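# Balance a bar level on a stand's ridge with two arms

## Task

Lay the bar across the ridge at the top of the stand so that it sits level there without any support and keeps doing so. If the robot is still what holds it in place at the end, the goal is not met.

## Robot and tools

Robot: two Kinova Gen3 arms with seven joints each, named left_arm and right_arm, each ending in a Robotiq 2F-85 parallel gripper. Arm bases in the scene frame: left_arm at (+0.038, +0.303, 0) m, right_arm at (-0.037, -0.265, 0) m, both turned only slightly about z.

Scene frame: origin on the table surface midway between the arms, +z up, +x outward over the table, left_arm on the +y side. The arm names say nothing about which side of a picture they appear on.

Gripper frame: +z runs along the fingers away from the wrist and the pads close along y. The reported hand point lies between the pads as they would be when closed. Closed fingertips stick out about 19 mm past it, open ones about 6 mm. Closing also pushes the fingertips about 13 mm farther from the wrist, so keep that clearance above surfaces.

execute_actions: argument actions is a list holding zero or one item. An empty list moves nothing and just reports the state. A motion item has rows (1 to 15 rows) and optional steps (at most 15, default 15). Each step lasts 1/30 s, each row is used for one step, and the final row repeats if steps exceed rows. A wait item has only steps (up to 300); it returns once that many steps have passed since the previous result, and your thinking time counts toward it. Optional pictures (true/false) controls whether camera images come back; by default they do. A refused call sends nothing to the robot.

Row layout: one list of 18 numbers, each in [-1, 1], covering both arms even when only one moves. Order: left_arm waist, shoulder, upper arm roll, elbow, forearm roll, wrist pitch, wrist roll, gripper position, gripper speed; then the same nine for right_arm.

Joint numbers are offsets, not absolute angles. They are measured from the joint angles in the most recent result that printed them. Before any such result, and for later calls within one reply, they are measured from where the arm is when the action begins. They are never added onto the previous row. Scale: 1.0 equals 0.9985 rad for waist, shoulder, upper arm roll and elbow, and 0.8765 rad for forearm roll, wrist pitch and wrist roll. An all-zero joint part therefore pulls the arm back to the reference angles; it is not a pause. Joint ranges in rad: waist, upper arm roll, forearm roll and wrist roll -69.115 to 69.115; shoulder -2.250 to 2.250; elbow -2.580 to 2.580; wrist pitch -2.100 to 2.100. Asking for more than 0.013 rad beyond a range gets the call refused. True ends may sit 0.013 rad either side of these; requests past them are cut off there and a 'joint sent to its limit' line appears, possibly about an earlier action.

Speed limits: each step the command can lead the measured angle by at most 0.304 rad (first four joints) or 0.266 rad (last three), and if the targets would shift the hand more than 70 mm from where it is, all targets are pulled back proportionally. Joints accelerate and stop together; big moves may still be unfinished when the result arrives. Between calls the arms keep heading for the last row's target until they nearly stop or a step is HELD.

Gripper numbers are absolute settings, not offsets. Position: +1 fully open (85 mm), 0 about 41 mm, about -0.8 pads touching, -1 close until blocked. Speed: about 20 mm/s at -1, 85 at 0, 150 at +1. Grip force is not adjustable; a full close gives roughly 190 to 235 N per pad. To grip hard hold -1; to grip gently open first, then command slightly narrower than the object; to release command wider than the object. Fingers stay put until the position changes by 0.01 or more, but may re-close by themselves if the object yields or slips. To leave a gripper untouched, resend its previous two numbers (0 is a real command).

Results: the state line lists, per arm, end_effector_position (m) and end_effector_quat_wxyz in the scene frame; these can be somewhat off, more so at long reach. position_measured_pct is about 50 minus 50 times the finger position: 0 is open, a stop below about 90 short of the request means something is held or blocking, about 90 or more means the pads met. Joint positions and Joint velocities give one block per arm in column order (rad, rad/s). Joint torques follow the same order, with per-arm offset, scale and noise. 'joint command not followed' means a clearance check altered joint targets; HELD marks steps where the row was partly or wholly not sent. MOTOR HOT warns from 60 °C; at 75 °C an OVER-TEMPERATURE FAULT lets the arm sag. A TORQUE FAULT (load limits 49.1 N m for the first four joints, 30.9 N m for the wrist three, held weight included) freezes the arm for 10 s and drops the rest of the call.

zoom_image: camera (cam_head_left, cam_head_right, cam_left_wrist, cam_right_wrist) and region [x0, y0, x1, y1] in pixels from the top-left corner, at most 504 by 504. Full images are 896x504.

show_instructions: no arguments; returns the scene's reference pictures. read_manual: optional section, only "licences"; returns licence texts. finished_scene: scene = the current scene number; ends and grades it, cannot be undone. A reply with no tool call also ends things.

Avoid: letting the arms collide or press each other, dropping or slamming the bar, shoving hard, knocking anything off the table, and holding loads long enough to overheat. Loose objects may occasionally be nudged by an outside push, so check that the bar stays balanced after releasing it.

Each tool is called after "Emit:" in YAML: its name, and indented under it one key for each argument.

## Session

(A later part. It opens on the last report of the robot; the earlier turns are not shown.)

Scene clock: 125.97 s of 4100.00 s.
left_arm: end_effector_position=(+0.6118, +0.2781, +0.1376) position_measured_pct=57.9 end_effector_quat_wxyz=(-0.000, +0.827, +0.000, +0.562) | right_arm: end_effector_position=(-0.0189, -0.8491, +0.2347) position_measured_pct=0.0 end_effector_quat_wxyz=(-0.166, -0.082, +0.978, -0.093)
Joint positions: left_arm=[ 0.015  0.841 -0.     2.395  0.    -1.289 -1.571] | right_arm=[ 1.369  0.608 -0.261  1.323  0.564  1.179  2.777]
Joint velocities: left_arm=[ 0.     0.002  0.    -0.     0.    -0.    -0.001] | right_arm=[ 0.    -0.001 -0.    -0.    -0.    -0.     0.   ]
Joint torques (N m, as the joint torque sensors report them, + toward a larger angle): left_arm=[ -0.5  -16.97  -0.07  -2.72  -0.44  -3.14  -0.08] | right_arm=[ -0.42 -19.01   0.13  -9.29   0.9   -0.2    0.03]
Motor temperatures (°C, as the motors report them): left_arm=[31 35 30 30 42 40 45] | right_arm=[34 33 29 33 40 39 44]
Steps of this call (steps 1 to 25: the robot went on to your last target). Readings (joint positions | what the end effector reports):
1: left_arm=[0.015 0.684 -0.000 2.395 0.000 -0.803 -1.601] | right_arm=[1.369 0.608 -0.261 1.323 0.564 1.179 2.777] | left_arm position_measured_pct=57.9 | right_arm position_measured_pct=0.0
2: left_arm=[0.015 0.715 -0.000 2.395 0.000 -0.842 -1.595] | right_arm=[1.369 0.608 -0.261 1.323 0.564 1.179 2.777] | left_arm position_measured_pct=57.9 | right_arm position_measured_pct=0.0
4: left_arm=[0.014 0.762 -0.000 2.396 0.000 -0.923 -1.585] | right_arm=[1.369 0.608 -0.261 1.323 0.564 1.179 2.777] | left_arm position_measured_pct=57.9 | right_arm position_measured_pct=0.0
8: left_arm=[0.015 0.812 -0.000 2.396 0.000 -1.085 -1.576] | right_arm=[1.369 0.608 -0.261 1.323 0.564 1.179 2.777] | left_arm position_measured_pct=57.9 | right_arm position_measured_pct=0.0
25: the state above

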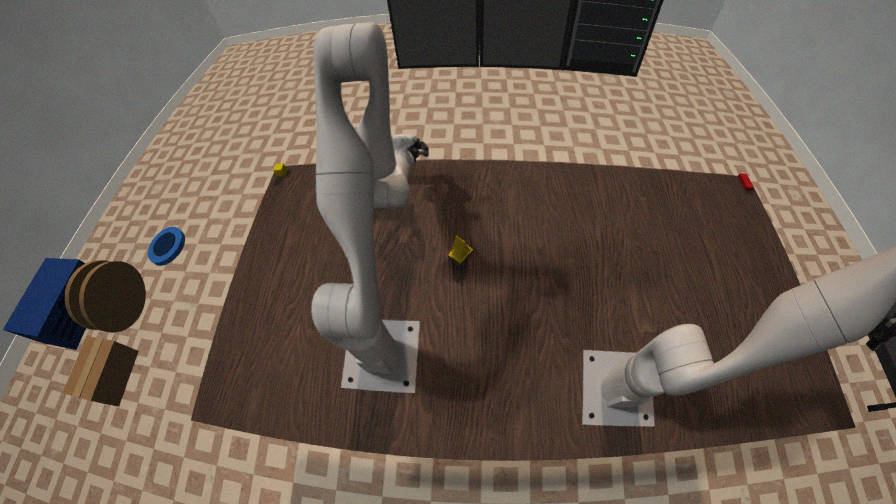

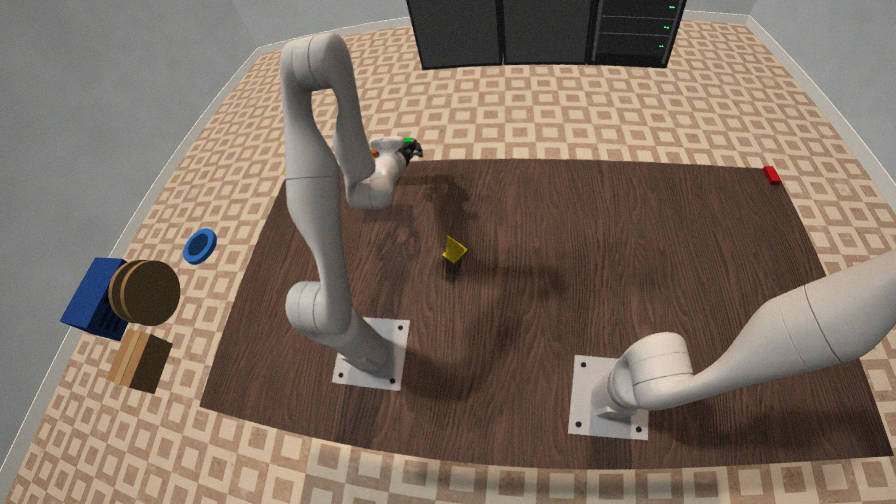

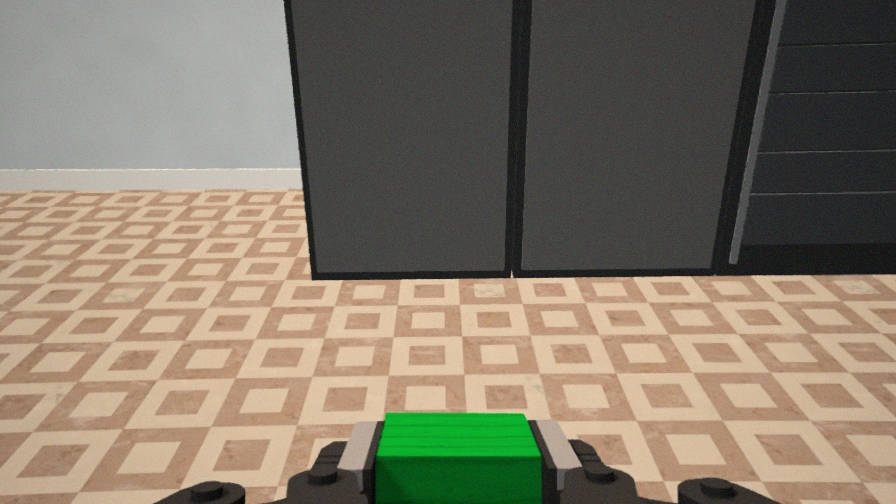

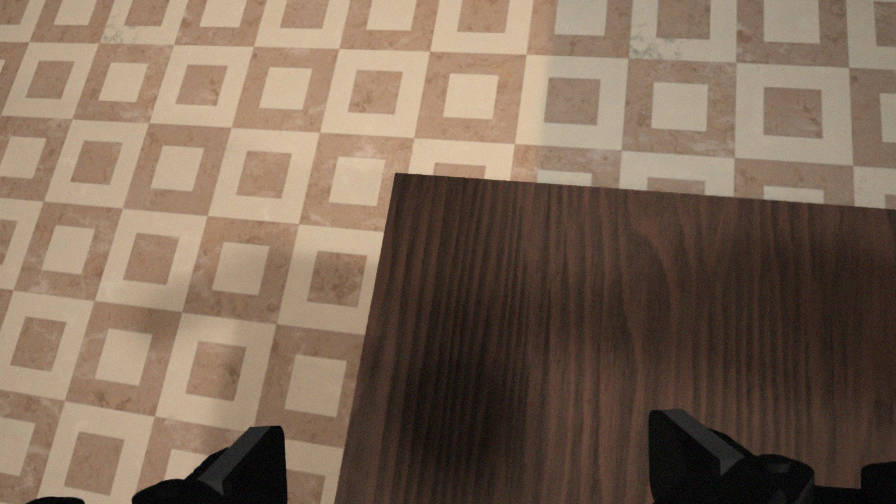

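Emit:
execute_actions:
  actions:
    - {"rows":[[0,0.2,0,0,0,-0.525,0,-0.6,0.3,0,0,0,0,0,0,0,1,0]],"steps":15}
  pictures: false

Emit:
execute_actions:
  actions:
    - {"steps":12}
  pictures: false

Emit:
execute_actions:
  actions:
    - {"rows":[[0,0.19,0,0,0,0,0,-0.6,0.3,0,0,0,0,0,0,0,1,0]],"steps":15}
  pictures: false

Emit:
execute_actions:
  actions:
    - {"steps":12}

Scene clock: 130.07 s of 4100.00 s.
left_arm: end_effector_position=(+0.6196, +0.2781, +0.1583) position_measured_pct=57.9 end_effector_quat_wxyz=(-0.001, +0.751, -0.000, +0.660) | right_arm: end_effector_position=(-0.0189, -0.8491, +0.2347) position_measured_pct=0.0 end_effector_quat_wxyz=(-0.166, -0.082, +0.978, -0.093)
Joint positions: left_arm=[ 0.015  1.035 -0.     2.395  0.    -1.729 -1.571] | right_arm=[ 1.369  0.608 -0.261  1.323  0.564  1.179  2.777]
Joint velocities: left_arm=[ 0.     0.068  0.001 -0.002  0.    -0.502 -0.001] | right_arm=[-0.001 -0.    -0.     0.    -0.    -0.     0.   ]
Joint torques (N m, as the joint torque sensors report them, + toward a larger angle): left_arm=[ -0.02 -17.96   0.42  -0.1   -0.61  -3.33  -0.1 ] | right_arm=[ -0.8  -19.28   0.31  -9.25   0.93  -0.24   0.09]
Motor temperatures (°C, as the motors report them): left_arm=[31 35 30 30 42 40 45] | right_arm=[34 33 29 33 40 39 44]
Steps of this call (steps 1 to 15: the robot went on to your last target; steps 16 to 90: nothing new was sent; then 0.60 s passed at rest; steps 91 to 105: all 15 steps of this action). Readings (joint positions | what the end effector reports):
91: left_arm=[0.015 0.843 -0.000 2.395 0.000 -1.290 -1.571] | right_arm=[1.369 0.608 -0.261 1.323 0.564 1.179 2.777] | left_arm position_measured_pct=57.9 | right_arm position_measured_pct=0.0
92: left_arm=[0.015 0.850 -0.000 2.395 0.000 -1.297 -1.571] | right_arm=[1.369 0.608 -0.261 1.323 0.564 1.179 2.777] | left_arm position_measured_pct=57.9 | right_arm position_measured_pct=0.0
94: left_arm=[0.015 0.880 -0.000 2.395 0.000 -1.332 -1.571] | right_arm=[1.369 0.608 -0.261 1.323 0.564 1.179 2.777] | left_arm position_measured_pct=57.9 | right_arm position_measured_pct=0.0
98: left_arm=[0.015 0.969 -0.000 2.395 0.000 -1.477 -1.571] | right_arm=[1.369 0.608 -0.261 1.323 0.564 1.179 2.777] | left_arm position_measured_pct=57.9 | right_arm position_measured_pct=0.0
105: the state above

Scene clock: 130.47 s of 4100.00 s.
left_arm: end_effector_position=(+0.6195, +0.2781, +0.1605) position_measured_pct=57.9 end_effector_quat_wxyz=(-0.001, +0.747, -0.000, +0.665) | right_arm: end_effector_position=(-0.0189, -0.8491, +0.2347) position_measured_pct=0.0 end_effector_quat_wxyz=(-0.166, -0.082, +0.978, -0.093)
Joint positions: left_arm=[ 0.015  1.041 -0.     2.395  0.    -1.749 -1.571] | right_arm=[ 1.369  0.608 -0.261  1.323  0.564  1.179  2.777]
Joint velocities: left_arm=[ 0.     0.002  0.     0.    -0.001 -0.    -0.001] | right_arm=[-0.001  0.002  0.    -0.     0.     0.     0.002]
Joint torques (N m, as the joint torque sensors report them, + toward a larger angle): left_arm=[ -0.69 -17.33  -0.39  -0.4   -0.33  -3.3   -0.3 ] | right_arm=[ -0.68 -19.12   0.07  -9.28   0.63  -0.16  -0.06]
Motor temperatures (°C, as the motors report them): left_arm=[31 35 30 30 42 40 45] | right_arm=[34 33 29 33 40 39 44]
Steps of this call (steps 1 to 12: the robot went on to your last target). Readings (joint positions | what the end effector reports):
1: left_arm=[0.015 1.036 -0.000 2.395 0.000 -1.742 -1.571] | right_arm=[1.369 0.608 -0.261 1.323 0.564 1.179 2.777] | left_arm position_measured_pct=57.9 | right_arm position_measured_pct=0.0
2: left_arm=[0.015 1.037 -0.000 2.395 0.000 -1.746 -1.571] | right_arm=[1.369 0.608 -0.261 1.323 0.564 1.179 2.777] | left_arm position_measured_pct=57.9 | right_arm position_measured_pct=0.0
4: left_arm=[0.015 1.038 -0.000 2.395 0.000 -1.748 -1.571] | right_arm=[1.369 0.608 -0.261 1.323 0.564 1.179 2.777] | left_arm position_measured_pct=57.9 | right_arm position_measured_pct=0.0
8: left_arm=[0.015 1.040 -0.000 2.395 0.000 -1.749 -1.571] | right_arm=[1.369 0.608 -0.261 1.323 0.564 1.179 2.777] | left_arm position_measured_pct=57.9 | right_arm position_measured_pct=0.0
12: the state above

Scene clock: 130.97 s of 4100.00 s.
left_arm: end_effector_position=(+0.5867, +0.2780, +0.0558) position_measured_pct=57.9 end_effector_quat_wxyz=(-0.001, +0.805, -0.000, +0.593) | right_arm: end_effector_position=(-0.0189, -0.8491, +0.2347) position_measured_pct=0.0 end_effector_quat_wxyz=(-0.166, -0.082, +0.978, -0.093)
Joint positions: left_arm=[ 0.015  1.226 -0.     2.395  0.    -1.749 -1.571] | right_arm=[ 1.369  0.608 -0.261  1.323  0.564  1.179  2.777]
Joint velocities: left_arm=[-0.     0.043  0.    -0.003  0.    -0.006 -0.   ] | right_arm=[-0.    -0.001  0.     0.    -0.    -0.    -0.002]
Joint torques (N m, as the joint torque sensors report them, + toward a larger angle): left_arm=[ -0.43 -17.46   0.45   1.31  -0.52  -3.1   -0.06] | right_arm=[ -0.72 -19.16   0.2   -9.49   0.61   0.01   0.12]
Motor temperatures (°C, as the motors report them): left_arm=[31 35 30 30 42 40 45] | right_arm=[34 33 29 33 40 39 44]
Steps of this call (steps 1 to 15: all 15 steps of this action). Readings (joint positions | what the end effector reports):
1: left_arm=[0.015 1.042 -0.000 2.395 0.000 -1.749 -1.571] | right_arm=[1.369 0.608 -0.261 1.323 0.564 1.179 2.777] | left_arm position_measured_pct=57.9 | right_arm position_measured_pct=0.0
2: left_arm=[0.015 1.049 -0.000 2.395 0.000 -1.750 -1.571] | right_arm=[1.369 0.608 -0.261 1.323 0.564 1.179 2.777] | left_arm position_measured_pct=57.9 | right_arm position_measured_pct=0.0
4: left_arm=[0.015 1.078 -0.000 2.394 0.000 -1.750 -1.571] | right_arm=[1.369 0.608 -0.261 1.323 0.564 1.179 2.777] | left_arm position_measured_pct=57.9 | right_arm position_measured_pct=0.0
8: left_arm=[0.015 1.169 -0.000 2.395 0.000 -1.749 -1.571] | right_arm=[1.369 0.608 -0.261 1.323 0.564 1.179 2.777] | left_arm position_measured_pct=57.9 | right_arm position_measured_pct=0.0
15: the state above

Scene clock: 131.37 s of 4100.00 s.
left_arm: end_effector_position=(+0.5856, +0.2780, +0.0532) position_measured_pct=57.9 end_effector_quat_wxyz=(-0.000, +0.807, -0.000, +0.591) | right_arm: end_effector_position=(-0.0189, -0.8491, +0.2347) position_measured_pct=0.0 end_effector_quat_wxyz=(-0.166, -0.082, +0.978, -0.093)
Joint positions: left_arm=[ 0.015  1.231 -0.     2.395  0.    -1.749 -1.571] | right_arm=[ 1.369  0.608 -0.261  1.323  0.564  1.179  2.777]
Joint velocities: left_arm=[ 0.     0.001 -0.     0.     0.     0.     0.   ] | right_arm=[ 0.  0. -0.  0.  0.  0.  0.]
Joint torques (N m, as the joint torque sensors report them, + toward a larger angle): left_arm=[ -0.22 -17.2   -0.2    1.48  -0.46  -3.41  -0.25] | right_arm=[ -0.52 -18.99   0.1   -9.36   0.73  -0.05   0.12]
Motor temperatures (°C, as the motors report them): left_arm=[31 35 30 30 42 40 45] | right_arm=[34 33 29 33 40 39 44]
Steps of this call (steps 1 to 12: the robot went on to your last target). Readings (joint positions | what the end effector reports):
1: left_arm=[0.015 1.227 -0.000 2.395 0.000 -1.749 -1.571] | right_arm=[1.369 0.608 -0.261 1.323 0.564 1.179 2.777] | left_arm position_measured_pct=57.9 | right_arm position_measured_pct=0.0
2: left_arm=[0.015 1.228 -0.000 2.395 0.000 -1.749 -1.571] | right_arm=[1.369 0.608 -0.261 1.323 0.564 1.179 2.777] | left_arm position_measured_pct=57.9 | right_arm position_measured_pct=0.0
4: left_arm=[0.015 1.229 -0.000 2.395 0.000 -1.749 -1.571] | right_arm=[1.369 0.608 -0.261 1.323 0.564 1.179 2.777] | left_arm position_measured_pct=57.9 | right_arm position_measured_pct=0.0
8: left_arm=[0.015 1.230 -0.000 2.395 0.000 -1.749 -1.571] | right_arm=[1.369 0.608 -0.261 1.323 0.564 1.179 2.777] | left_arm position_measured_pct=57.9 | right_arm position_measured_pct=0.0
12: the state above

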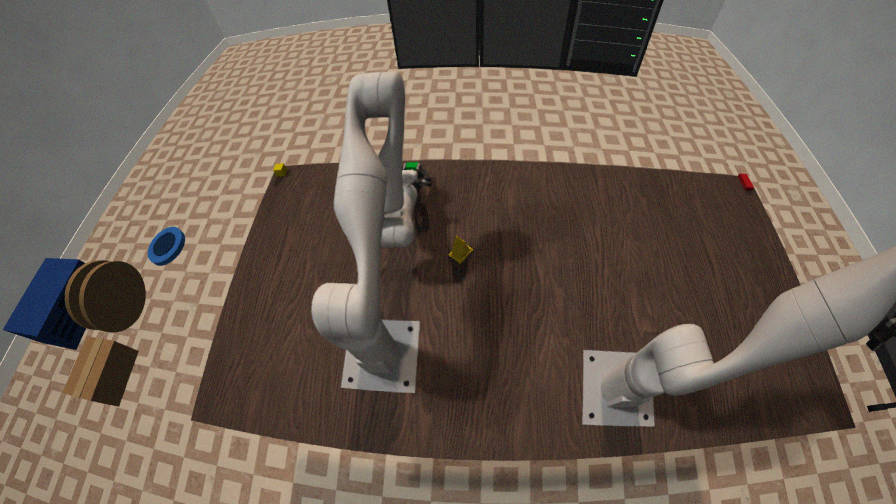

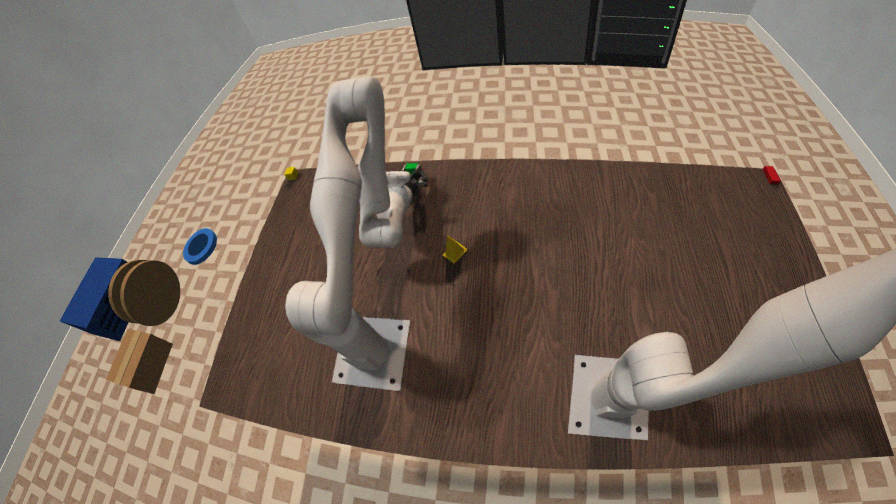

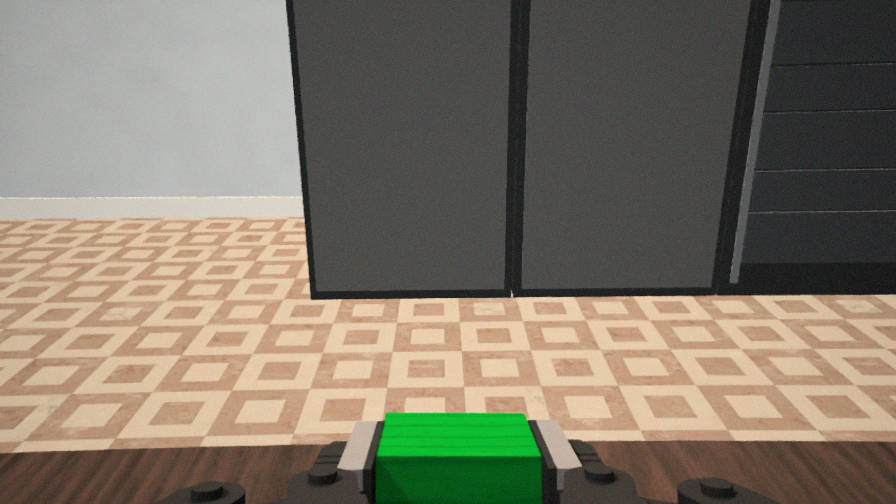

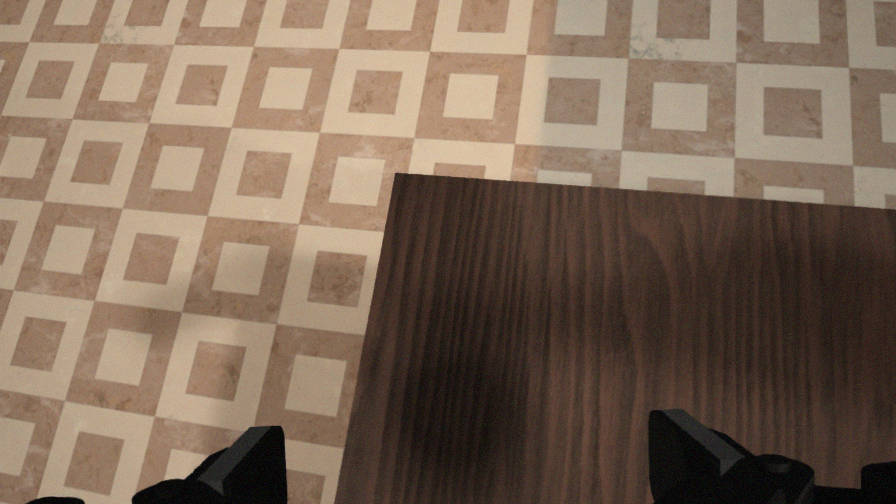

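Emit:
execute_actions:
  actions:
    - {"rows":[[0,0.021,0,0,0,0,0,-0.6,0.3,0,0,0,0,0,0,0,1,0]],"steps":12}
  pictures: false

Emit:
execute_actions:
  actions:
    - {"rows":[[0,0,0,0,0,0,0,0.6,0,0,0,0,0,0,0,0,1,0]],"steps":15}

Emit:
execute_actions:
  actions:
    - {"rows":[[0,-0.51,0,-0.4,0,0.6,0,0.6,0,0,0,0,0,0,0,0,1,0]],"steps":15}
  pictures: false

Emit:
execute_actions:
  actions:
    - {"steps":20}
  pictures: false

Emit:
execute_actions:
  actions:
    - {"rows":[[0,0,0,-0.537,0,1,1,0.6,0,0,0,0,0,0,0,0,1,0]],"steps":15}
  pictures: false

Emit:
execute_actions:
  actions:
    - {"steps":18}
  pictures: false

Emit:
execute_actions:
  actions:
    - {"rows":[[0,0,0,0,0,1,0.792,0.6,0,0,0,0,0,0,0,0,1,0]],"steps":15}
  pictures: false

Emit:
execute_actions:
  actions:
    - {"steps":20}
  pictures: false

Emit:
execute_actions:
  actions:
    - {"rows":[[0,0,0,0,0,0.47,0,0.6,0,0,0,0,0,0,0,0,1,0]],"steps":15}
  pictures: false

Emit:
execute_actions:
  actions:
    - {"steps":10}

Scene clock: 143.07 s of 4100.00 s.
left_arm: end_effector_position=(+0.5810, +0.2780, +0.0425) position_measured_pct=57.9 end_effector_quat_wxyz=(-0.000, +0.812, -0.000, +0.583) | right_arm: end_effector_position=(-0.0189, -0.8491, +0.2347) position_measured_pct=0.0 end_effector_quat_wxyz=(-0.166, -0.082, +0.978, -0.093)
Joint positions: left_arm=[ 0.015  1.251 -0.     2.395  0.    -1.75  -1.571] | right_arm=[ 1.369  0.608 -0.261  1.323  0.564  1.179  2.777]
Joint velocities: left_arm=[-0.     0.002 -0.001  0.    -0.    -0.002  0.   ] | right_arm=[-0.001 -0.001 -0.    -0.     0.     0.    -0.001]
Joint torques (N m, as the joint torque sensors report them, + toward a larger angle): left_arm=[ -0.08 -16.77   0.22   2.    -0.43  -2.39   0.05] | right_arm=[ -0.55 -19.12   0.2   -9.25   0.82  -0.21  -0.02]
Motor temperatures (°C, as the motors report them): left_arm=[31 35 30 30 42 40 45] | right_arm=[34 33 29 33 40 39 44]
Steps of this call (steps 1 to 15: the robot went on to your last target; steps 16 to 90: nothing new was sent; then 8.30 s passed at rest; steps 91 to 102: all 12 steps of this action). Readings (joint positions | what the end effector reports):
91: left_arm=[0.015 1.232 -0.000 2.395 0.000 -1.749 -1.571] | right_arm=[1.369 0.608 -0.261 1.323 0.564 1.179 2.777] | left_arm position_measured_pct=57.9 | right_arm position_measured_pct=0.0
92: left_arm=[0.015 1.237 -0.000 2.395 0.000 -1.750 -1.571] | right_arm=[1.369 0.608 -0.261 1.323 0.564 1.179 2.777] | left_arm position_measured_pct=57.9 | right_arm position_measured_pct=0.0
94: left_arm=[0.015 1.246 -0.000 2.395 0.000 -1.748 -1.571] | right_arm=[1.369 0.608 -0.261 1.323 0.564 1.179 2.777] | left_arm position_measured_pct=57.9 | right_arm position_measured_pct=0.0
98: left_arm=[0.015 1.250 -0.000 2.395 0.000 -1.749 -1.571] | right_arm=[1.369 0.608 -0.261 1.323 0.564 1.179 2.777] | left_arm position_measured_pct=57.9 | right_arm position_measured_pct=0.0
102: the state above

Scene clock: 143.57 s of 4100.00 s.
left_arm: end_effector_position=(+0.5810, +0.2780, +0.0425) position_measured_pct=22.2 end_effector_quat_wxyz=(-0.000, +0.812, -0.000, +0.583) | right_arm: end_effector_position=(-0.0189, -0.8491, +0.2347) position_measured_pct=0.0 end_effector_quat_wxyz=(-0.166, -0.082, +0.978, -0.093)
Joint positions: left_arm=[ 0.015  1.251 -0.     2.395  0.    -1.75  -1.571] | right_arm=[ 1.369  0.608 -0.261  1.323  0.564  1.179  2.777]
Joint velocities: left_arm=[-0.    -0.     0.001 -0.     0.002  0.001  0.   ] | right_arm=[ 0.001 -0.     0.     0.    -0.    -0.    -0.001]
Joint torques (N m, as the joint torque sensors report them, + toward a larger angle): left_arm=[ -0.18 -17.42  -0.06   1.5   -0.48  -2.88  -0.15] | right_arm=[ -0.89 -19.07   0.25  -9.45   0.78  -0.19   0.04]
Motor temperatures (°C, as the motors report them): left_arm=[31 35 30 30 42 40 45] | right_arm=[34 33 29 33 40 39 44]
Steps of this call (steps 1 to 15: all 15 steps of this action). Readings (joint positions | what the end effector reports):
1: left_arm=[0.015 1.250 -0.000 2.395 0.000 -1.750 -1.571] | right_arm=[1.369 0.608 -0.261 1.323 0.564 1.179 2.777] | left_arm position_measured_pct=57.9 | right_arm position_measured_pct=0.0
2: left_arm=[0.015 1.250 -0.000 2.395 0.000 -1.749 -1.571] | right_arm=[1.369 0.608 -0.261 1.323 0.564 1.179 2.777] | left_arm position_measured_pct=57.9 | right_arm position_measured_pct=0.0
4: left_arm=[0.015 1.250 -0.000 2.395 0.000 -1.749 -1.571] | right_arm=[1.369 0.608 -0.261 1.323 0.564 1.179 2.777] | left_arm position_measured_pct=53.6 | right_arm position_measured_pct=0.0
8: left_arm=[0.015 1.250 -0.000 2.395 0.000 -1.749 -1.571] | right_arm=[1.369 0.608 -0.261 1.323 0.564 1.179 2.777] | left_arm position_measured_pct=42.1 | right_arm position_measured_pct=0.0
15: the state above

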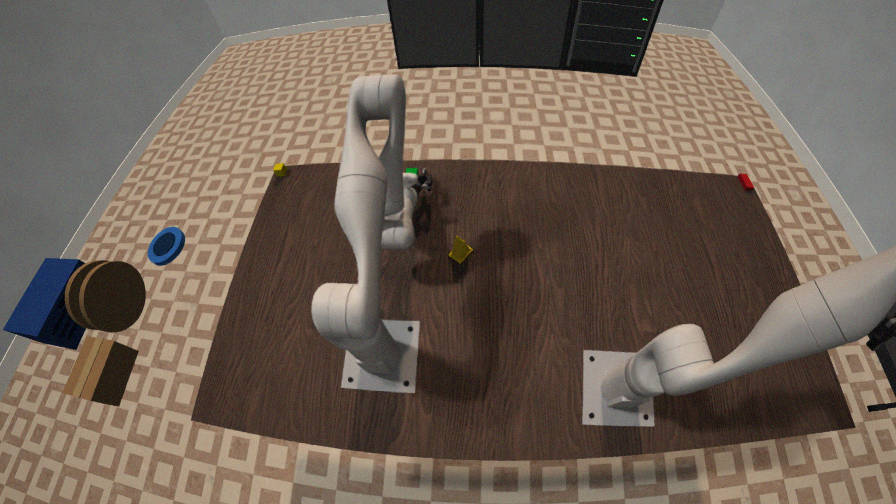

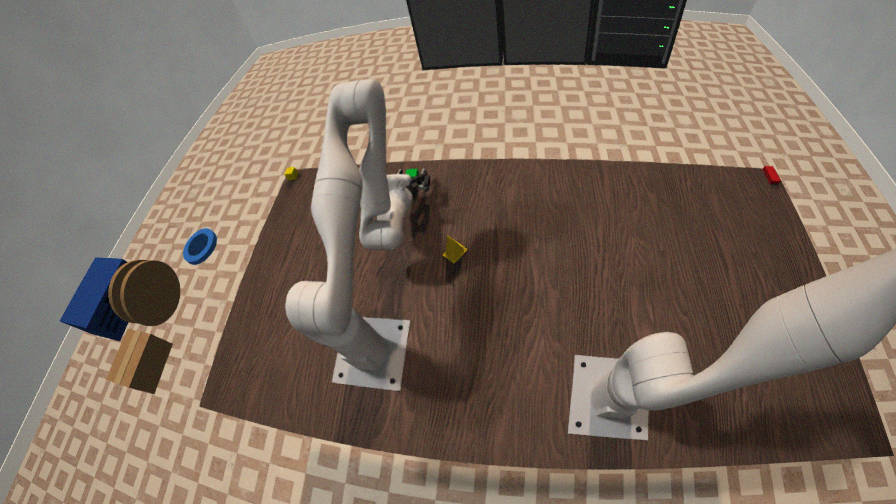

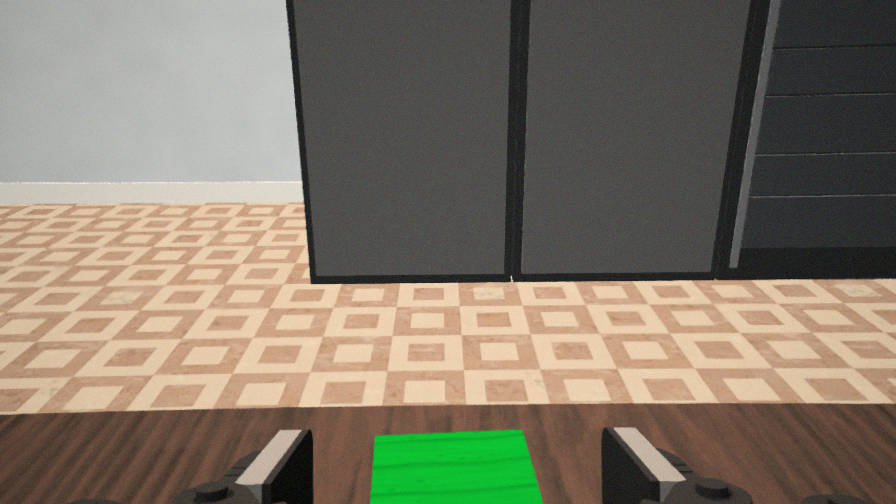

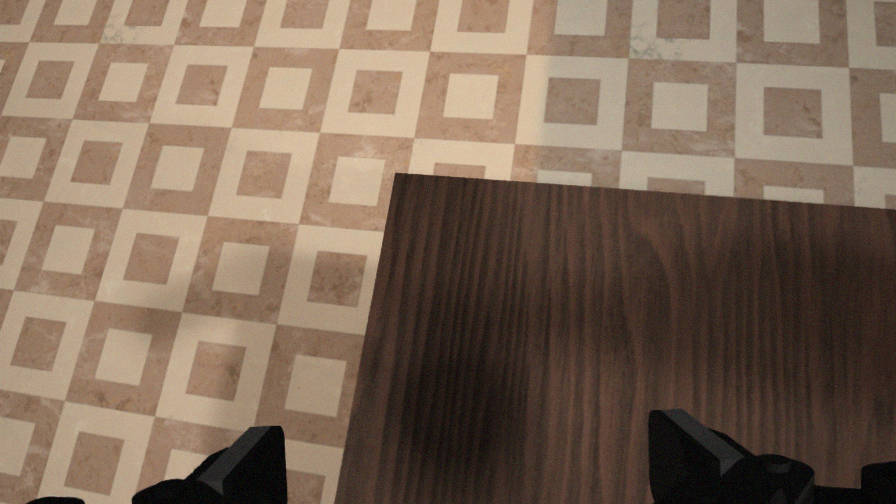

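Scene clock: 144.07 s of 4100.00 s.
left_arm: end_effector_position=(+0.6952, +0.2781, +0.1796) position_measured_pct=19.8 end_effector_quat_wxyz=(-0.001, +0.729, +0.000, +0.684) | right_arm: end_effector_position=(-0.0189, -0.8491, +0.2347) position_measured_pct=0.0 end_effector_quat_wxyz=(-0.166, -0.082, +0.978, -0.093)
Joint positions: left_arm=[ 0.015  0.996 -0.     2.168  0.    -1.53  -1.571] | right_arm=[ 1.369  0.608 -0.261  1.323  0.564  1.179  2.777]
Joint velocities: left_arm=[-0.002 -0.617  0.001 -0.423  0.     0.564  0.001] | right_arm=[ 0.001 -0.    -0.    -0.    -0.    -0.    -0.   ]
Joint torques (N m, as the joint torque sensors report them, + toward a larger angle): left_arm=[ -0.34 -19.15   0.18  -2.7   -0.21  -3.18   0.03] | right_arm=[ -0.75 -19.16   0.46  -9.46   0.87  -0.03  -0.11]
Motor temperatures (°C, as the motors report them): left_arm=[31 35 30 30 42 40 45] | right_arm=[34 33 29 33 40 39 44]
Steps of this call (steps 1 to 15: all 15 steps of this action). Readings (joint positions | what the end effector reports):
1: left_arm=[0.015 1.249 -0.000 2.394 0.000 -1.749 -1.571] | right_arm=[1.369 0.608 -0.261 1.323 0.564 1.179 2.777] | left_arm position_measured_pct=21.0 | right_arm position_measured_pct=0.0
2: left_arm=[0.015 1.243 -0.000 2.390 0.000 -1.744 -1.571] | right_arm=[1.369 0.608 -0.261 1.323 0.564 1.179 2.777] | left_arm position_measured_pct=20.6 | right_arm position_measured_pct=0.0
4: left_arm=[0.015 1.213 -0.000 2.364 0.000 -1.721 -1.571] | right_arm=[1.369 0.608 -0.261 1.323 0.564 1.179 2.777] | left_arm position_measured_pct=20.2 | right_arm position_measured_pct=0.0
8: left_arm=[0.015 1.133 -0.000 2.284 0.000 -1.651 -1.571] | right_arm=[1.369 0.608 -0.261 1.323 0.564 1.179 2.777] | left_arm position_measured_pct=19.8 | right_arm position_measured_pct=0.0
15: the state above

Scene clock: 144.73 s of 4100.00 s.
left_arm: end_effector_position=(+0.7572, +0.2781, +0.3232) position_measured_pct=19.8 end_effector_quat_wxyz=(-0.000, +0.687, +0.000, +0.727) | right_arm: end_effector_position=(-0.0189, -0.8491, +0.2347) position_measured_pct=0.0 end_effector_quat_wxyz=(-0.166, -0.082, +0.978, -0.093)
Joint positions: left_arm=[ 0.015  0.743 -0.     1.995  0.    -1.224 -1.571] | right_arm=[ 1.369  0.608 -0.261  1.323  0.564  1.179  2.777]
Joint velocities: left_arm=[ 0.    -0.014 -0.001 -0.001 -0.     0.003  0.   ] | right_arm=[-0.001 -0.     0.     0.    -0.    -0.     0.002]
Joint torques (N m, as the joint torque sensors report them, + toward a larger angle): left_arm=[  0.01 -19.54   0.28  -6.5   -0.44  -3.12  -0.07] | right_arm=[ -0.65 -18.98   0.19  -9.08   0.68  -0.28   0.12]
Motor temperatures (°C, as the motors report them): left_arm=[31 35 30 30 42 40 45] | right_arm=[34 33 29 33 40 39 44]
Steps of this call (steps 1 to 20: the robot went on to your last target). Readings (joint positions | what the end effector reports):
1: left_arm=[0.015 0.975 -0.000 2.154 0.000 -1.511 -1.571] | right_arm=[1.369 0.608 -0.261 1.323 0.564 1.179 2.777] | left_arm position_measured_pct=19.8 | right_arm position_measured_pct=0.0
2: left_arm=[0.015 0.954 -0.000 2.140 0.000 -1.489 -1.571] | right_arm=[1.369 0.608 -0.261 1.323 0.564 1.179 2.777] | left_arm position_measured_pct=19.8 | right_arm position_measured_pct=0.0
4: left_arm=[0.015 0.911 -0.000 2.110 0.000 -1.440 -1.571] | right_arm=[1.369 0.608 -0.261 1.323 0.564 1.179 2.777] | left_arm position_measured_pct=19.8 | right_arm position_measured_pct=0.0
8: left_arm=[0.015 0.824 -0.000 2.051 0.000 -1.329 -1.571] | right_arm=[1.369 0.608 -0.261 1.323 0.564 1.179 2.777] | left_arm position_measured_pct=19.8 | right_arm position_measured_pct=0.0
20: the state above

Scene clock: 145.23 s of 4100.00 s.
left_arm: end_effector_position=(+0.8564, +0.2782, +0.4009) position_measured_pct=19.8 end_effector_quat_wxyz=(+0.129, +0.664, +0.118, +0.727) | right_arm: end_effector_position=(-0.0189, -0.8491, +0.2347) position_measured_pct=0.0 end_effector_quat_wxyz=(-0.166, -0.082, +0.978, -0.093)
Joint positions: left_arm=[ 0.015  0.743 -0.     1.609  0.    -0.87  -1.219] | right_arm=[ 1.369  0.608 -0.261  1.323  0.564  1.179  2.777]
Joint velocities: left_arm=[-0.    -0.01   0.    -0.988 -0.     1.179  1.185] | right_arm=[ 0.001 -0.001  0.001  0.    -0.     0.    -0.001]
Joint torques (N m, as the joint torque sensors report them, + toward a larger angle): left_arm=[ -0.06 -21.93   0.26  -8.46  -0.72  -2.93  -0.1 ] | right_arm=[ -0.38 -19.21   0.09  -9.01   0.87  -0.14   0.24]
Motor temperatures (°C, as the motors report them): left_arm=[31 35 30 30 42 40 45] | right_arm=[34 33 29 33 40 39 44]
Steps of this call (steps 1 to 15: all 15 steps of this action). Readings (joint positions | what the end effector reports):
1: left_arm=[0.015 0.742 -0.000 1.995 0.000 -1.223 -1.571] | right_arm=[1.369 0.608 -0.261 1.323 0.564 1.179 2.777] | left_arm position_measured_pct=19.8 | right_arm position_measured_pct=0.0
2: left_arm=[0.015 0.743 -0.000 1.990 0.000 -1.218 -1.566] | right_arm=[1.369 0.608 -0.261 1.323 0.564 1.179 2.777] | left_arm position_measured_pct=19.8 | right_arm position_measured_pct=0.0
4: left_arm=[0.015 0.743 -0.000 1.963 0.000 -1.195 -1.543] | right_arm=[1.369 0.608 -0.261 1.323 0.564 1.179 2.777] | left_arm position_measured_pct=19.8 | right_arm position_measured_pct=0.0
8: left_arm=[0.015 0.744 -0.000 1.845 0.000 -1.092 -1.440] | right_arm=[1.369 0.608 -0.261 1.323 0.564 1.179 2.777] | left_arm position_measured_pct=19.8 | right_arm position_measured_pct=0.0
15: the state above

Scene clock: 145.83 s of 4100.00 s.
left_arm: end_effector_position=(+0.8755, +0.2782, +0.3214) position_measured_pct=19.8 end_effector_quat_wxyz=(+0.254, +0.725, +0.339, +0.543) | right_arm: end_effector_position=(-0.0189, -0.8491, +0.2347) position_measured_pct=0.0 end_effector_quat_wxyz=(-0.166, -0.082, +0.978, -0.093)
Joint positions: left_arm=[ 0.014  0.743 -0.     1.46   0.    -0.348 -0.695] | right_arm=[ 1.369  0.608 -0.261  1.323  0.564  1.179  2.777]
Joint velocities: left_arm=[ 0.001 -0.006  0.001 -0.009 -0.001  0.006  0.009] | right_arm=[-0.001 -0.    -0.     0.     0.     0.     0.   ]
Joint torques (N m, as the joint torque sensors report them, + toward a larger angle): left_arm=[ -0.03 -22.08   0.14 -10.35  -0.59  -2.66  -0.56] | right_arm=[ -0.65 -19.27   0.42  -9.36   0.79  -0.33   0.12]
Motor temperatures (°C, as the motors report them): left_arm=[31 35 30 30 42 40 45] | right_arm=[34 33 29 33 40 39 44]
Steps of this call (steps 1 to 18: the robot went on to your last target). Readings (joint positions | what the end effector reports):
1: left_arm=[0.015 0.743 -0.000 1.578 0.000 -0.831 -1.179] | right_arm=[1.369 0.608 -0.261 1.323 0.564 1.179 2.777] | left_arm position_measured_pct=19.8 | right_arm position_measured_pct=0.0
2: left_arm=[0.015 0.742 -0.000 1.552 0.000 -0.790 -1.138] | right_arm=[1.369 0.608 -0.261 1.323 0.564 1.179 2.777] | left_arm position_measured_pct=19.8 | right_arm position_measured_pct=0.0
4: left_arm=[0.014 0.741 -0.000 1.513 0.000 -0.709 -1.057] | right_arm=[1.369 0.608 -0.261 1.323 0.564 1.179 2.777] | left_arm position_measured_pct=19.8 | right_arm position_measured_pct=0.0
8: left_arm=[0.014 0.741 -0.000 1.476 0.000 -0.547 -0.894] | right_arm=[1.369 0.608 -0.261 1.323 0.564 1.179 2.777] | left_arm position_measured_pct=19.8 | right_arm position_measured_pct=0.0
18: the state above

Scene clock: 146.33 s of 4100.00 s.
left_arm: end_effector_position=(+0.7962, +0.2782, +0.1879) position_measured_pct=19.8 end_effector_quat_wxyz=(+0.242, +0.713, +0.589, +0.294) | right_arm: end_effector_position=(-0.0189, -0.8491, +0.2347) position_measured_pct=0.0 end_effector_quat_wxyz=(-0.166, -0.082, +0.978, -0.093)
Joint positions: left_arm=[ 0.014  0.743 -0.     1.46   0.     0.156 -0.191] | right_arm=[ 1.369  0.608 -0.261  1.323  0.564  1.179  2.777]
Joint velocities: left_arm=[ 0.     0.001  0.     0.001 -0.002  1.216  1.18 ] | right_arm=[ 0.     0.001 -0.     0.     0.    -0.    -0.001]
Joint torques (N m, as the joint torque sensors report them, + toward a larger angle): left_arm=[ -0.23 -22.41   0.1   -9.35  -0.38  -2.25   0.3 ] | right_arm=[ -0.52 -19.19   0.1   -9.19   0.79  -0.22   0.11]
Motor temperatures (°C, as the motors report them): left_arm=[31 35 30 30 42 40 45] | right_arm=[34 33 29 33 40 39 44]
Steps of this call (steps 1 to 15: all 15 steps of this action). Readings (joint positions | what the end effector reports):
1: left_arm=[0.015 0.743 -0.000 1.460 0.000 -0.346 -0.694] | right_arm=[1.369 0.608 -0.261 1.323 0.564 1.179 2.777] | left_arm position_measured_pct=19.8 | right_arm position_measured_pct=0.0
2: left_arm=[0.015 0.743 -0.000 1.459 0.000 -0.337 -0.685] | right_arm=[1.369 0.608 -0.261 1.323 0.564 1.179 2.777] | left_arm position_measured_pct=19.8 | right_arm position_measured_pct=0.0
4: left_arm=[0.015 0.742 -0.000 1.458 0.000 -0.288 -0.635] | right_arm=[1.369 0.608 -0.261 1.323 0.564 1.179 2.777] | left_arm position_measured_pct=19.8 | right_arm position_measured_pct=0.0
8: left_arm=[0.015 0.742 -0.000 1.459 0.000 -0.128 -0.475] | right_arm=[1.369 0.608 -0.261 1.323 0.564 1.179 2.777] | left_arm position_measured_pct=19.8 | right_arm position_measured_pct=0.0
15: the state above

Scene clock: 147.00 s of 4100.00 s.
left_arm: end_effector_position=(+0.7007, +0.2781, +0.1232) position_measured_pct=19.8 end_effector_quat_wxyz=(+0.144, +0.692, +0.692, +0.144) | right_arm: end_effector_position=(-0.0189, -0.8491, +0.2347) position_measured_pct=0.0 end_effector_quat_wxyz=(-0.166, -0.082, +0.978, -0.093)
Joint positions: left_arm=[ 0.015  0.743 -0.     1.46   0.     0.529 -0.001] | right_arm=[ 1.369  0.608 -0.261  1.323  0.564  1.179  2.777]
Joint velocities: left_arm=[-0.    -0.001 -0.001 -0.    -0.001  0.001  0.   ] | right_arm=[-0.001 -0.    -0.001 -0.    -0.     0.    -0.   ]
Joint torques (N m, as the joint torque sensors report them, + toward a larger angle): left_arm=[  0.46 -21.3   -0.01  -7.9   -0.57  -1.16  -0.23] | right_arm=[ -0.42 -19.36   0.28  -9.51   0.76  -0.06  -0.05]
Motor temperatures (°C, as the motors report them): left_arm=[31 35 30 30 42 40 45] | right_arm=[34 33 29 33 40 39 44]
Steps of this call (steps 1 to 20: the robot went on to your last target). Readings (joint positions | what the end effector reports):
1: left_arm=[0.014 0.743 -0.000 1.460 0.000 0.197 -0.154] | right_arm=[1.369 0.608 -0.261 1.323 0.564 1.179 2.777] | left_arm position_measured_pct=19.8 | right_arm position_measured_pct=0.0
2: left_arm=[0.014 0.743 -0.000 1.460 0.000 0.237 -0.121] | right_arm=[1.369 0.608 -0.261 1.323 0.564 1.179 2.777] | left_arm position_measured_pct=19.8 | right_arm position_measured_pct=0.0
4: left_arm=[0.014 0.744 -0.000 1.460 0.000 0.319 -0.073] | right_arm=[1.369 0.608 -0.261 1.323 0.564 1.179 2.777] | left_arm position_measured_pct=19.8 | right_arm position_measured_pct=0.0
8: left_arm=[0.014 0.744 -0.000 1.460 0.000 0.473 -0.017] | right_arm=[1.369 0.608 -0.261 1.323 0.564 1.179 2.777] | left_arm position_measured_pct=19.8 | right_arm position_measured_pct=0.0
20: the state above

Scene clock: 147.50 s of 4100.00 s.
left_arm: end_effector_position=(+0.5765, +0.2780, +0.0970) position_measured_pct=19.8 end_effector_quat_wxyz=(-0.000, +0.707, +0.707, -0.000) | right_arm: end_effector_position=(-0.0189, -0.8491, +0.2347) position_measured_pct=0.0 end_effector_quat_wxyz=(-0.166, -0.082, +0.978, -0.093)
Joint positions: left_arm=[ 0.015  0.744 -0.     1.461  0.     0.937 -0.001] | right_arm=[ 1.369  0.608 -0.261  1.323  0.564  1.179  2.777]
Joint velocities: left_arm=[ 0.001 -0.     0.001 -0.003  0.     0.086 -0.001] | right_arm=[ 0.001  0.002  0.    -0.     0.    -0.    -0.002]
Joint torques (N m, as the joint torque sensors report them, + toward a larger angle): left_arm=[  0.06 -20.28   0.1   -7.44  -0.37  -0.28  -0.24] | right_arm=[ -0.61 -19.2    0.23  -9.49   0.91  -0.29   0.1 ]
Motor temperatures (°C, as the motors report them): left_arm=[31 35 30 30 42 40 45] | right_arm=[34 33 29 33 40 39 44]
Steps of this call (steps 1 to 15: all 15 steps of this action). Readings (joint positions | what the end effector reports):
1: left_arm=[0.014 0.743 -0.000 1.460 0.000 0.530 -0.001] | right_arm=[1.369 0.608 -0.261 1.323 0.564 1.179 2.777] | left_arm position_measured_pct=19.8 | right_arm position_measured_pct=0.0
2: left_arm=[0.014 0.743 -0.000 1.459 0.000 0.539 -0.001] | right_arm=[1.369 0.608 -0.261 1.323 0.564 1.179 2.777] | left_arm position_measured_pct=19.8 | right_arm position_measured_pct=0.0
4: left_arm=[0.014 0.743 -0.000 1.458 0.000 0.588 -0.001] | right_arm=[1.369 0.608 -0.261 1.323 0.564 1.179 2.777] | left_arm position_measured_pct=19.8 | right_arm position_measured_pct=0.0
8: left_arm=[0.014 0.743 -0.000 1.460 0.000 0.748 -0.001] | right_arm=[1.369 0.608 -0.261 1.323 0.564 1.179 2.777] | left_arm position_measured_pct=19.8 | right_arm position_measured_pct=0.0
15: the state above

Scene clock: 147.83 s of 4100.00 s.
left_arm: end_effector_position=(+0.5760, +0.2780, +0.0975) position_measured_pct=19.8 end_effector_quat_wxyz=(-0.001, +0.707, +0.707, -0.001) | right_arm: end_effector_position=(-0.0189, -0.8491, +0.2347) position_measured_pct=0.0 end_effector_quat_wxyz=(-0.166, -0.082, +0.978, -0.093)
Joint positions: left_arm=[ 0.015  0.743 -0.     1.46   0.     0.941 -0.001] | right_arm=[ 1.369  0.608 -0.261  1.323  0.564  1.179  2.777]
Joint velocities: left_arm=[ 0.     0.     0.     0.     0.001 -0.     0.001] | right_arm=[ 0.     0.001  0.    -0.    -0.     0.    -0.001]
Joint torques (N m, as the joint torque sensors report them, + toward a larger angle): left_arm=[ -0.1  -19.45   0.11  -7.45  -0.4    0.    -0.15] | right_arm=[ -0.55 -19.     0.19  -9.03   0.89  -0.31   0.02]
Motor temperatures (°C, as the motors report them): left_arm=[31 35 30 30 42 40 45] | right_arm=[34 33 29 33 40 39 44]
Steps of this call (steps 1 to 10: the robot went on to your last target). Readings (joint positions | what the end effector reports):
1: left_arm=[0.015 0.744 -0.000 1.461 0.000 0.939 -0.001] | right_arm=[1.369 0.608 -0.261 1.323 0.564 1.179 2.777] | left_arm position_measured_pct=19.8 | right_arm position_measured_pct=0.0
2: left_arm=[0.015 0.744 -0.000 1.460 0.000 0.940 -0.001] | right_arm=[1.369 0.608 -0.261 1.323 0.564 1.179 2.777] | left_arm position_measured_pct=19.8 | right_arm position_measured_pct=0.0
4: left_arm=[0.015 0.743 -0.000 1.460 0.000 0.940 -0.001] | right_arm=[1.369 0.608 -0.261 1.323 0.564 1.179 2.777] | left_arm position_measured_pct=19.8 | right_arm position_measured_pct=0.0
8: left_arm=[0.015 0.743 -0.000 1.460 0.000 0.941 -0.001] | right_arm=[1.369 0.608 -0.261 1.323 0.564 1.179 2.777] | left_arm position_measured_pct=19.8 | right_arm position_measured_pct=0.0
10: the state above

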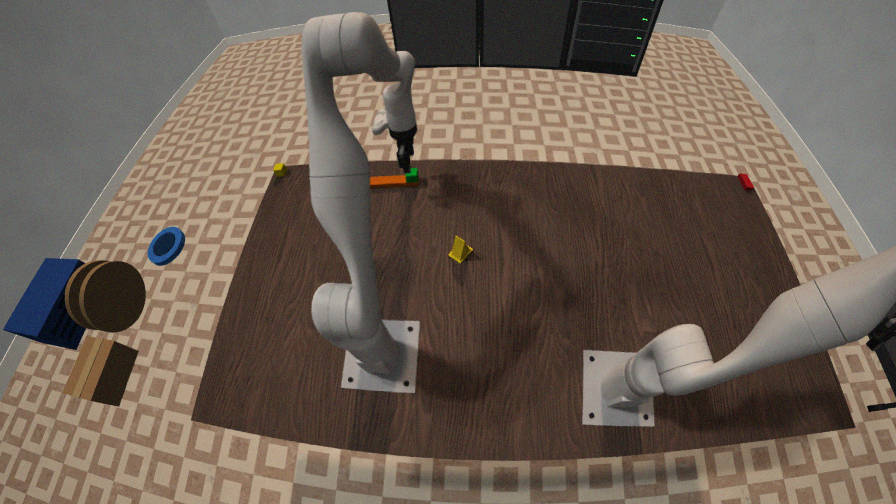

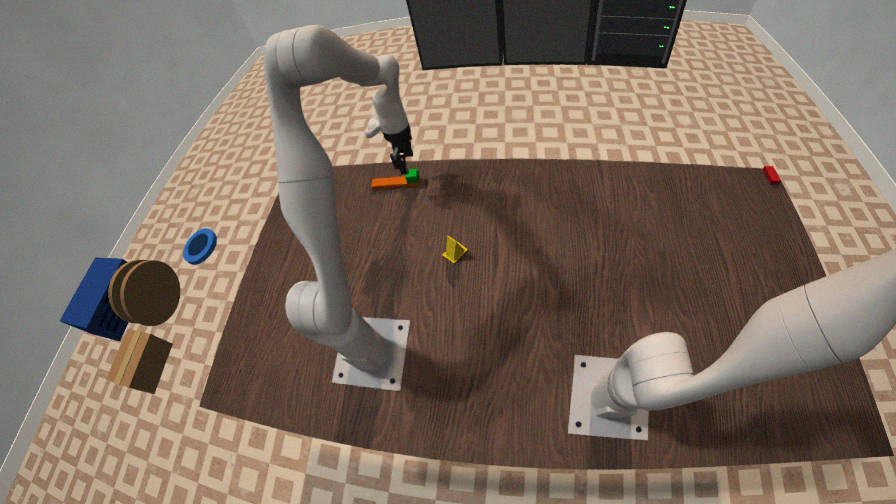

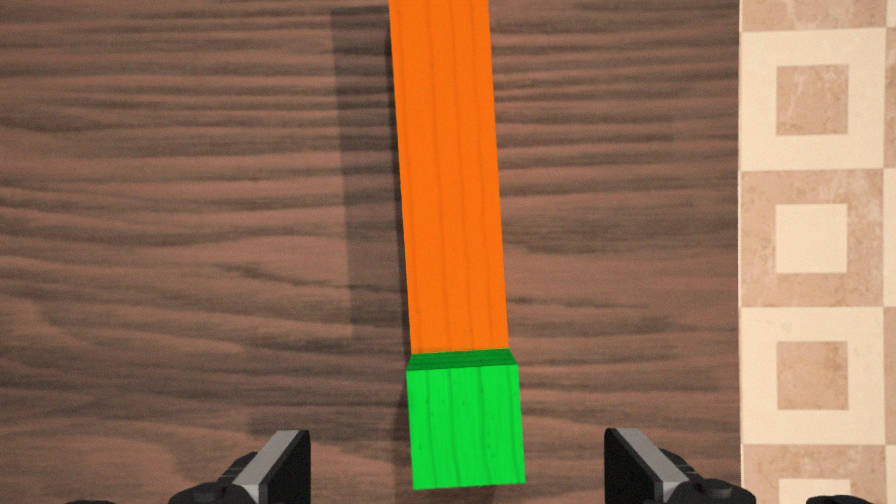

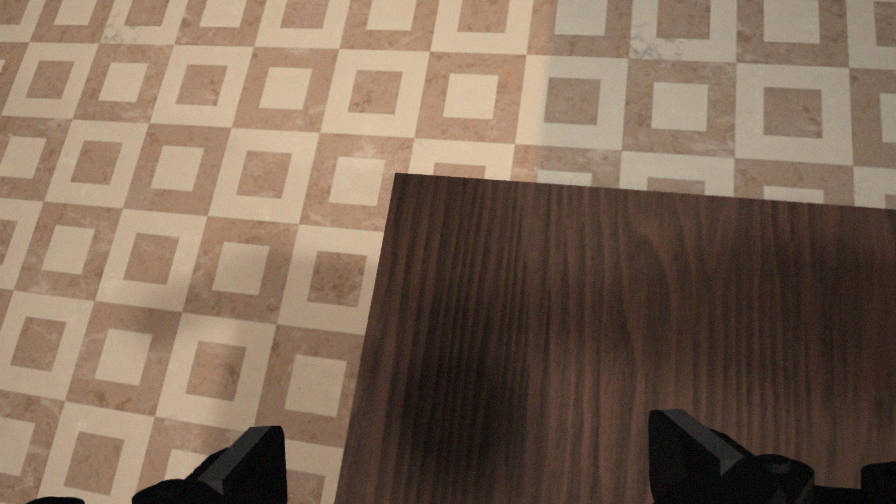

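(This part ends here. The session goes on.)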